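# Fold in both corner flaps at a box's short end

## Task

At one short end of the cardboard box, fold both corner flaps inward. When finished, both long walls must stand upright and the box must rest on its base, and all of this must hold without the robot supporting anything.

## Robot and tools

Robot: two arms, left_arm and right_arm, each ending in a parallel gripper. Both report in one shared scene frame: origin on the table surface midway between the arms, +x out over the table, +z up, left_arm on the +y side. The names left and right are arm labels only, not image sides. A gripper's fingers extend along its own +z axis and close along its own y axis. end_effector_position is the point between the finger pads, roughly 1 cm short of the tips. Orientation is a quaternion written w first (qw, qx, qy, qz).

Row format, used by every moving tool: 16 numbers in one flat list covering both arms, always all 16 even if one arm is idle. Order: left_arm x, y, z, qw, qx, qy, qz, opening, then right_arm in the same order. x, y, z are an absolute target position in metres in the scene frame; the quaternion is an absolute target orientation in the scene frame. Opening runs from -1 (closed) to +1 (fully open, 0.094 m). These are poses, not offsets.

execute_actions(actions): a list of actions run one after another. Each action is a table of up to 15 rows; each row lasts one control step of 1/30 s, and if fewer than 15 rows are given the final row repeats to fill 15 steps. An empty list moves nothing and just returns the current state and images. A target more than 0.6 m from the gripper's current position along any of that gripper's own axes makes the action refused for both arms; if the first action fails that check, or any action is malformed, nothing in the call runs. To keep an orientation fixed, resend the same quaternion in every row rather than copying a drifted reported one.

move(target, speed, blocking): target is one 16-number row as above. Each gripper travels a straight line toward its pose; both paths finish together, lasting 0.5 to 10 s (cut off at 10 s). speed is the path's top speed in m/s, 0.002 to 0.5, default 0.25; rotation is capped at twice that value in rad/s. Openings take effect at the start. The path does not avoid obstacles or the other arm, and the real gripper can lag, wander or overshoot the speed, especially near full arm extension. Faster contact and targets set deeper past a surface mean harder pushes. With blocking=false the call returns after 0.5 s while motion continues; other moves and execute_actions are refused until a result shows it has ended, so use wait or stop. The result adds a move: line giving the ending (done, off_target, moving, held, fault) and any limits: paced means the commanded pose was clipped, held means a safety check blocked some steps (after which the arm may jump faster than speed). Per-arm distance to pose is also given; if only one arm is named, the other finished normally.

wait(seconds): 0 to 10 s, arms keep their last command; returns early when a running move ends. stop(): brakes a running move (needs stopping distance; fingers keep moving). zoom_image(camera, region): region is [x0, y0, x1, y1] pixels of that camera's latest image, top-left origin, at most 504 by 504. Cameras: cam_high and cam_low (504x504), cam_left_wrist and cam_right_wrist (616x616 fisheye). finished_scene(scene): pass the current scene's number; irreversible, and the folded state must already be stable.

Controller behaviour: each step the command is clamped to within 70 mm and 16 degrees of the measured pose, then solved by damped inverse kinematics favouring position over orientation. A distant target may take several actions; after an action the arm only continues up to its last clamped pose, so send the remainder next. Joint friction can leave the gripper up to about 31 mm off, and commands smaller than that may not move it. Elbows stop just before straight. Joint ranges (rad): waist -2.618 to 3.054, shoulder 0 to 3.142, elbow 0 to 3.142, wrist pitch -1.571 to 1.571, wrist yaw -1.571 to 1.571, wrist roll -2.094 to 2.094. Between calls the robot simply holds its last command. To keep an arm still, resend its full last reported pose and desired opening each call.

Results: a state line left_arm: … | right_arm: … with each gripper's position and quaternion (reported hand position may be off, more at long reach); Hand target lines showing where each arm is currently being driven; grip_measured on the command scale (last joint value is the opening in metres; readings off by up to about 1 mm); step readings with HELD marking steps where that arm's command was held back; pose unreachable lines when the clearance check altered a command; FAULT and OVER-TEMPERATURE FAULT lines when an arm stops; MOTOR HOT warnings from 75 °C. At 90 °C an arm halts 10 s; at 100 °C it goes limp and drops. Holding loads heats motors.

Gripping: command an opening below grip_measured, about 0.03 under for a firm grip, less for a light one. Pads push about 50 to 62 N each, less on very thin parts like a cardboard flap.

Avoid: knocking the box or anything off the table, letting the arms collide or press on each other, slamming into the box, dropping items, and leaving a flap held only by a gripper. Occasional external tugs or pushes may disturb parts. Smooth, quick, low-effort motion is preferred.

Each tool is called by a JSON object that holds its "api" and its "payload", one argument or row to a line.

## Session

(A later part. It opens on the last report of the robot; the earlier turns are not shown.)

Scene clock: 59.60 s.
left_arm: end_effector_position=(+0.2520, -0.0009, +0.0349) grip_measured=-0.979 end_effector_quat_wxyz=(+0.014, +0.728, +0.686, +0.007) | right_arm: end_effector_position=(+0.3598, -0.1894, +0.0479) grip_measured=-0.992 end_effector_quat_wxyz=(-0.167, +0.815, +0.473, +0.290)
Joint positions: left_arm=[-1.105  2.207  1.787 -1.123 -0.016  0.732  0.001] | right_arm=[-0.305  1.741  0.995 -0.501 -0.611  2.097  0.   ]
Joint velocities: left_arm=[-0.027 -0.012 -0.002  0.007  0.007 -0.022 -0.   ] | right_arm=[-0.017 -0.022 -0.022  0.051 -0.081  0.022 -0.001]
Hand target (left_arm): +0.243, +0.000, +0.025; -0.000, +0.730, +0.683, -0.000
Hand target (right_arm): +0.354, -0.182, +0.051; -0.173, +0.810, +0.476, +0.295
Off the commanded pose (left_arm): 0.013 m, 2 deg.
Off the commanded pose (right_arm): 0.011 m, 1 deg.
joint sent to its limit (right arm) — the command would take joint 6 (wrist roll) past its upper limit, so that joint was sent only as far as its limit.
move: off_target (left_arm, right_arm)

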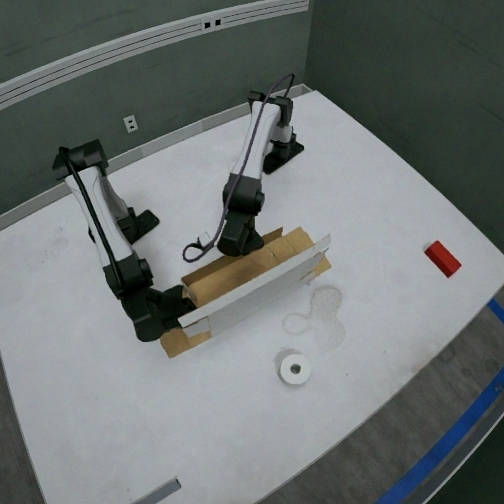

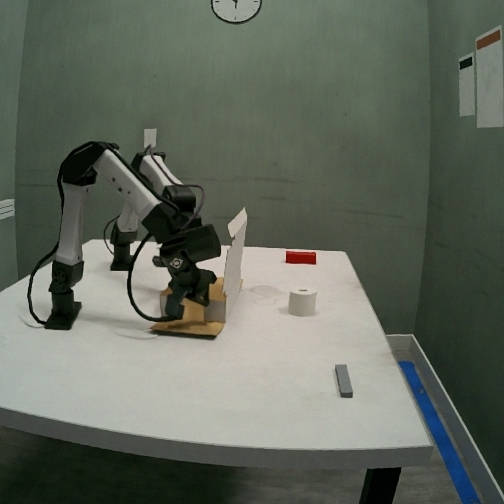

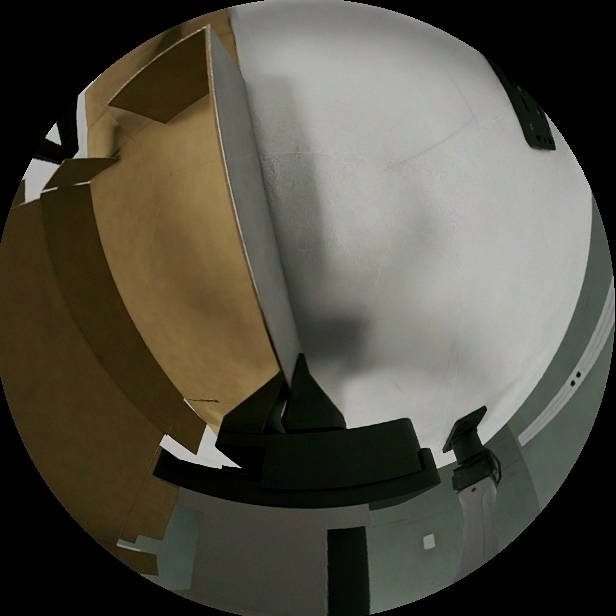

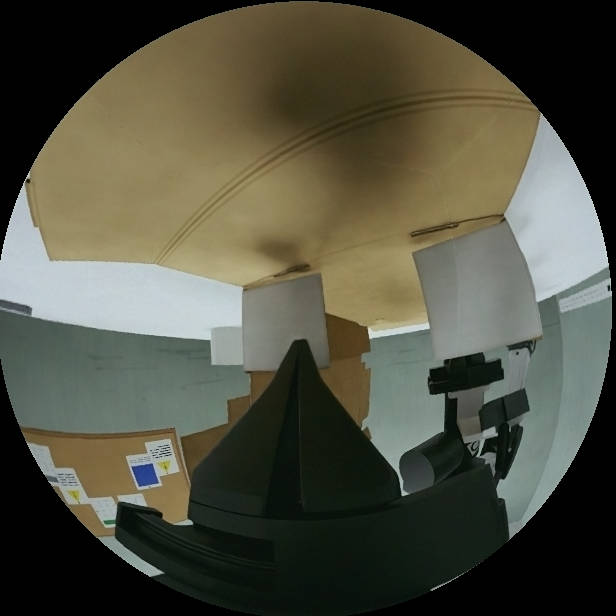

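{"api": "move", "payload": {
  "target": [0.25,0,0.035,0,0.73,0.683,0,0,0.335,-0.27,0.075,-0.171,0.814,0.47,0.296,-1]
}}

{"api": "move", "payload": {
  "target": [0.248,0,0.12,0,0.73,0.683,0,0,0.31,-0.29,0.13,-0.171,0.814,0.47,0.296,-1]
}}

Scene clock: 65.67 s.
left_arm: end_effector_position=(+0.2495, +0.0009, +0.0385) grip_measured=-0.003 end_effector_quat_wxyz=(+0.007, +0.729, +0.684, +0.005) | right_arm: end_effector_position=(+0.3292, -0.2670, +0.0651) grip_measured=-0.992 end_effector_quat_wxyz=(-0.182, +0.819, +0.463, +0.285)
Joint positions: left_arm=[-1.105  2.207  1.802 -1.153 -0.011  0.736  0.047] | right_arm=[-0.584  1.735  1.076 -0.819 -0.685  1.77   0.   ]
Joint velocities: left_arm=[-0.007 -0.002 -0.027 -0.007  0.007  0.022 -0.   ] | right_arm=[-0.007 -0.017 -0.002  0.051 -0.022 -0.051 -0.   ]
Hand target (left_arm): +0.250, +0.000, +0.035; +0.000, +0.730, +0.683, -0.000
Hand target (right_arm): +0.336, -0.269, +0.076; -0.174, +0.813, +0.470, +0.297
Off the commanded pose (left_arm): 0.004 m, 1 deg.
Off the commanded pose (right_arm): 0.012 m, 2 deg.
move: off_target (right_arm)

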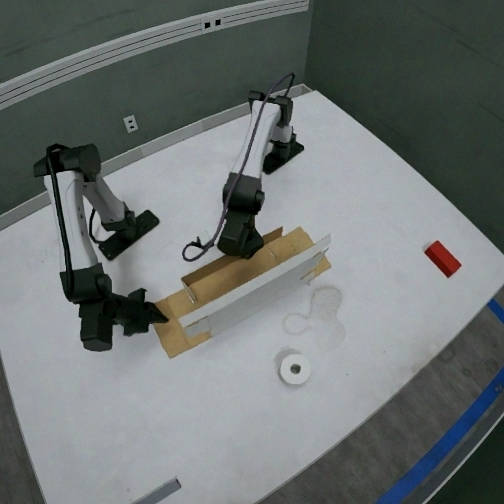

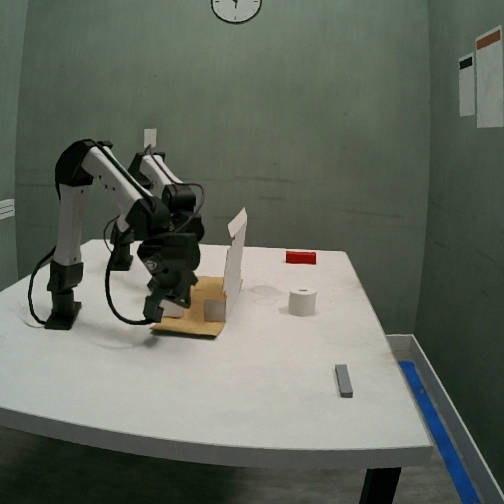

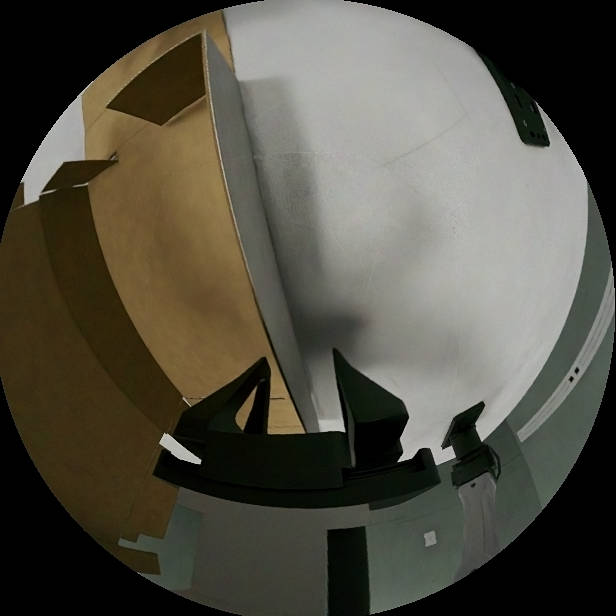

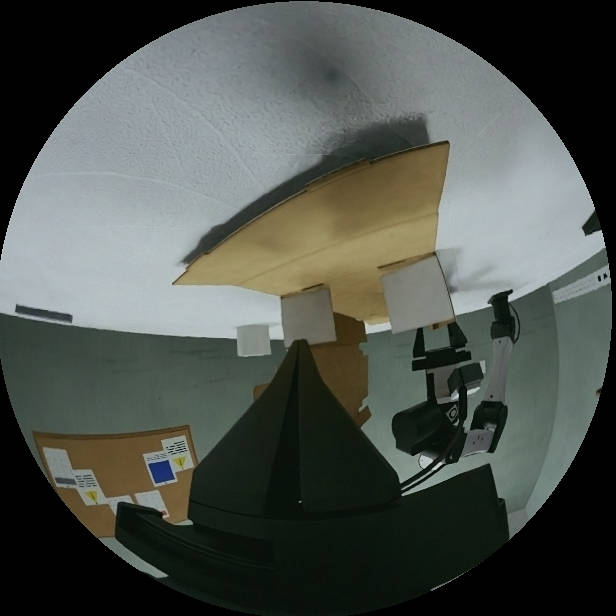

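Scene clock: 66.77 s.
left_arm: end_effector_position=(+0.2482, +0.0024, +0.1184) grip_measured=-0.003 end_effector_quat_wxyz=(+0.002, +0.729, +0.684, +0.005) | right_arm: end_effector_position=(+0.3069, -0.2869, +0.1194) grip_measured=-0.992 end_effector_quat_wxyz=(-0.182, +0.817, +0.466, +0.285)
Joint positions: left_arm=[-1.105  2.207  2.12  -1.481 -0.011  0.736  0.047] | right_arm=[-0.676  1.65   1.207 -1.116 -0.69   1.641  0.   ]
Joint velocities: left_arm=[-0.007 -0.007  0.002 -0.007 -0.066  0.066 -0.001] | right_arm=[-0.002 -0.007  0.002 -0.037  0.037 -0.037  0.   ]
Hand target (left_arm): +0.247, +0.001, +0.120; +0.000, +0.730, +0.683, +0.000
Hand target (right_arm): +0.311, -0.290, +0.130; -0.172, +0.814, +0.470, +0.297
Off the commanded pose (left_arm): 0.003 m, 1 deg.
Off the commanded pose (right_arm): 0.011 m, 2 deg.
move: off_target (right_arm)

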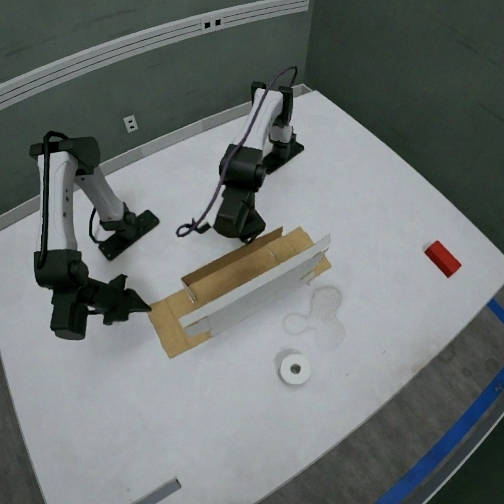

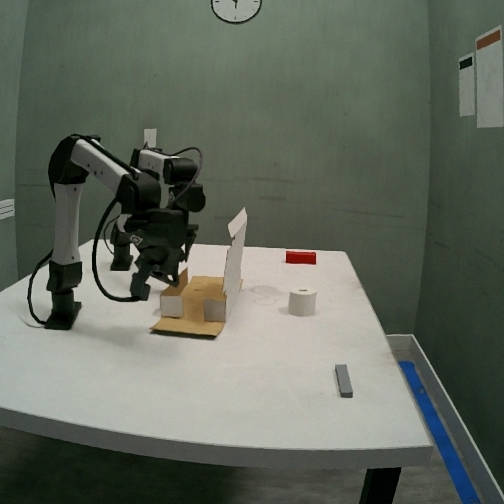

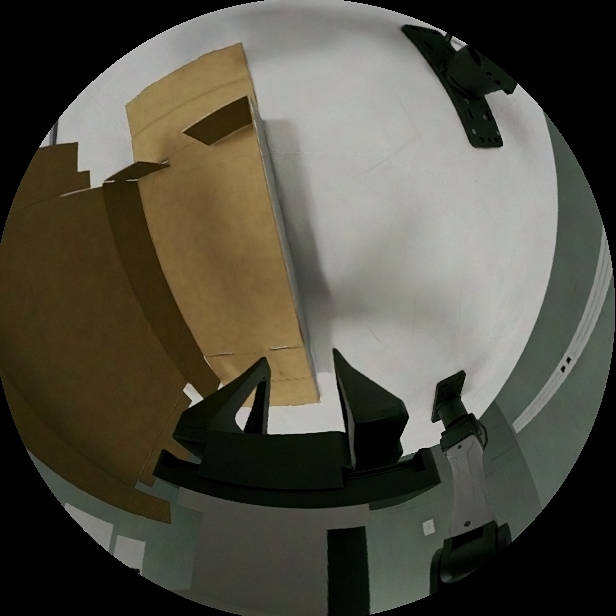

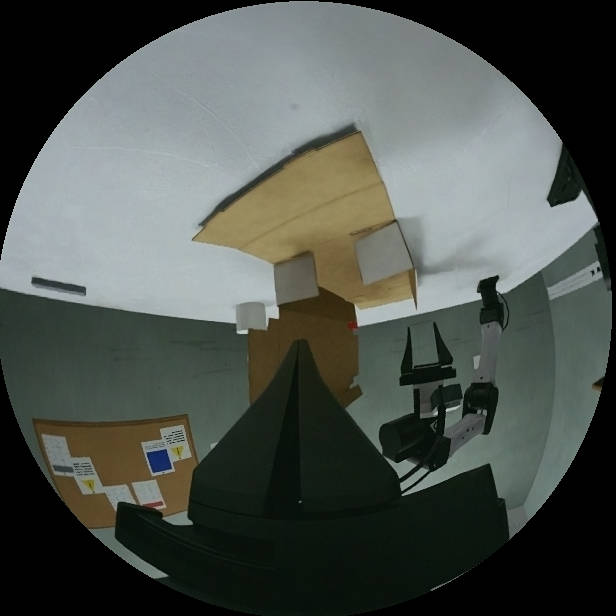

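{"api": "finished_scene", "payload": {
  "scene": 2
}}

The scene is finished: the task was done.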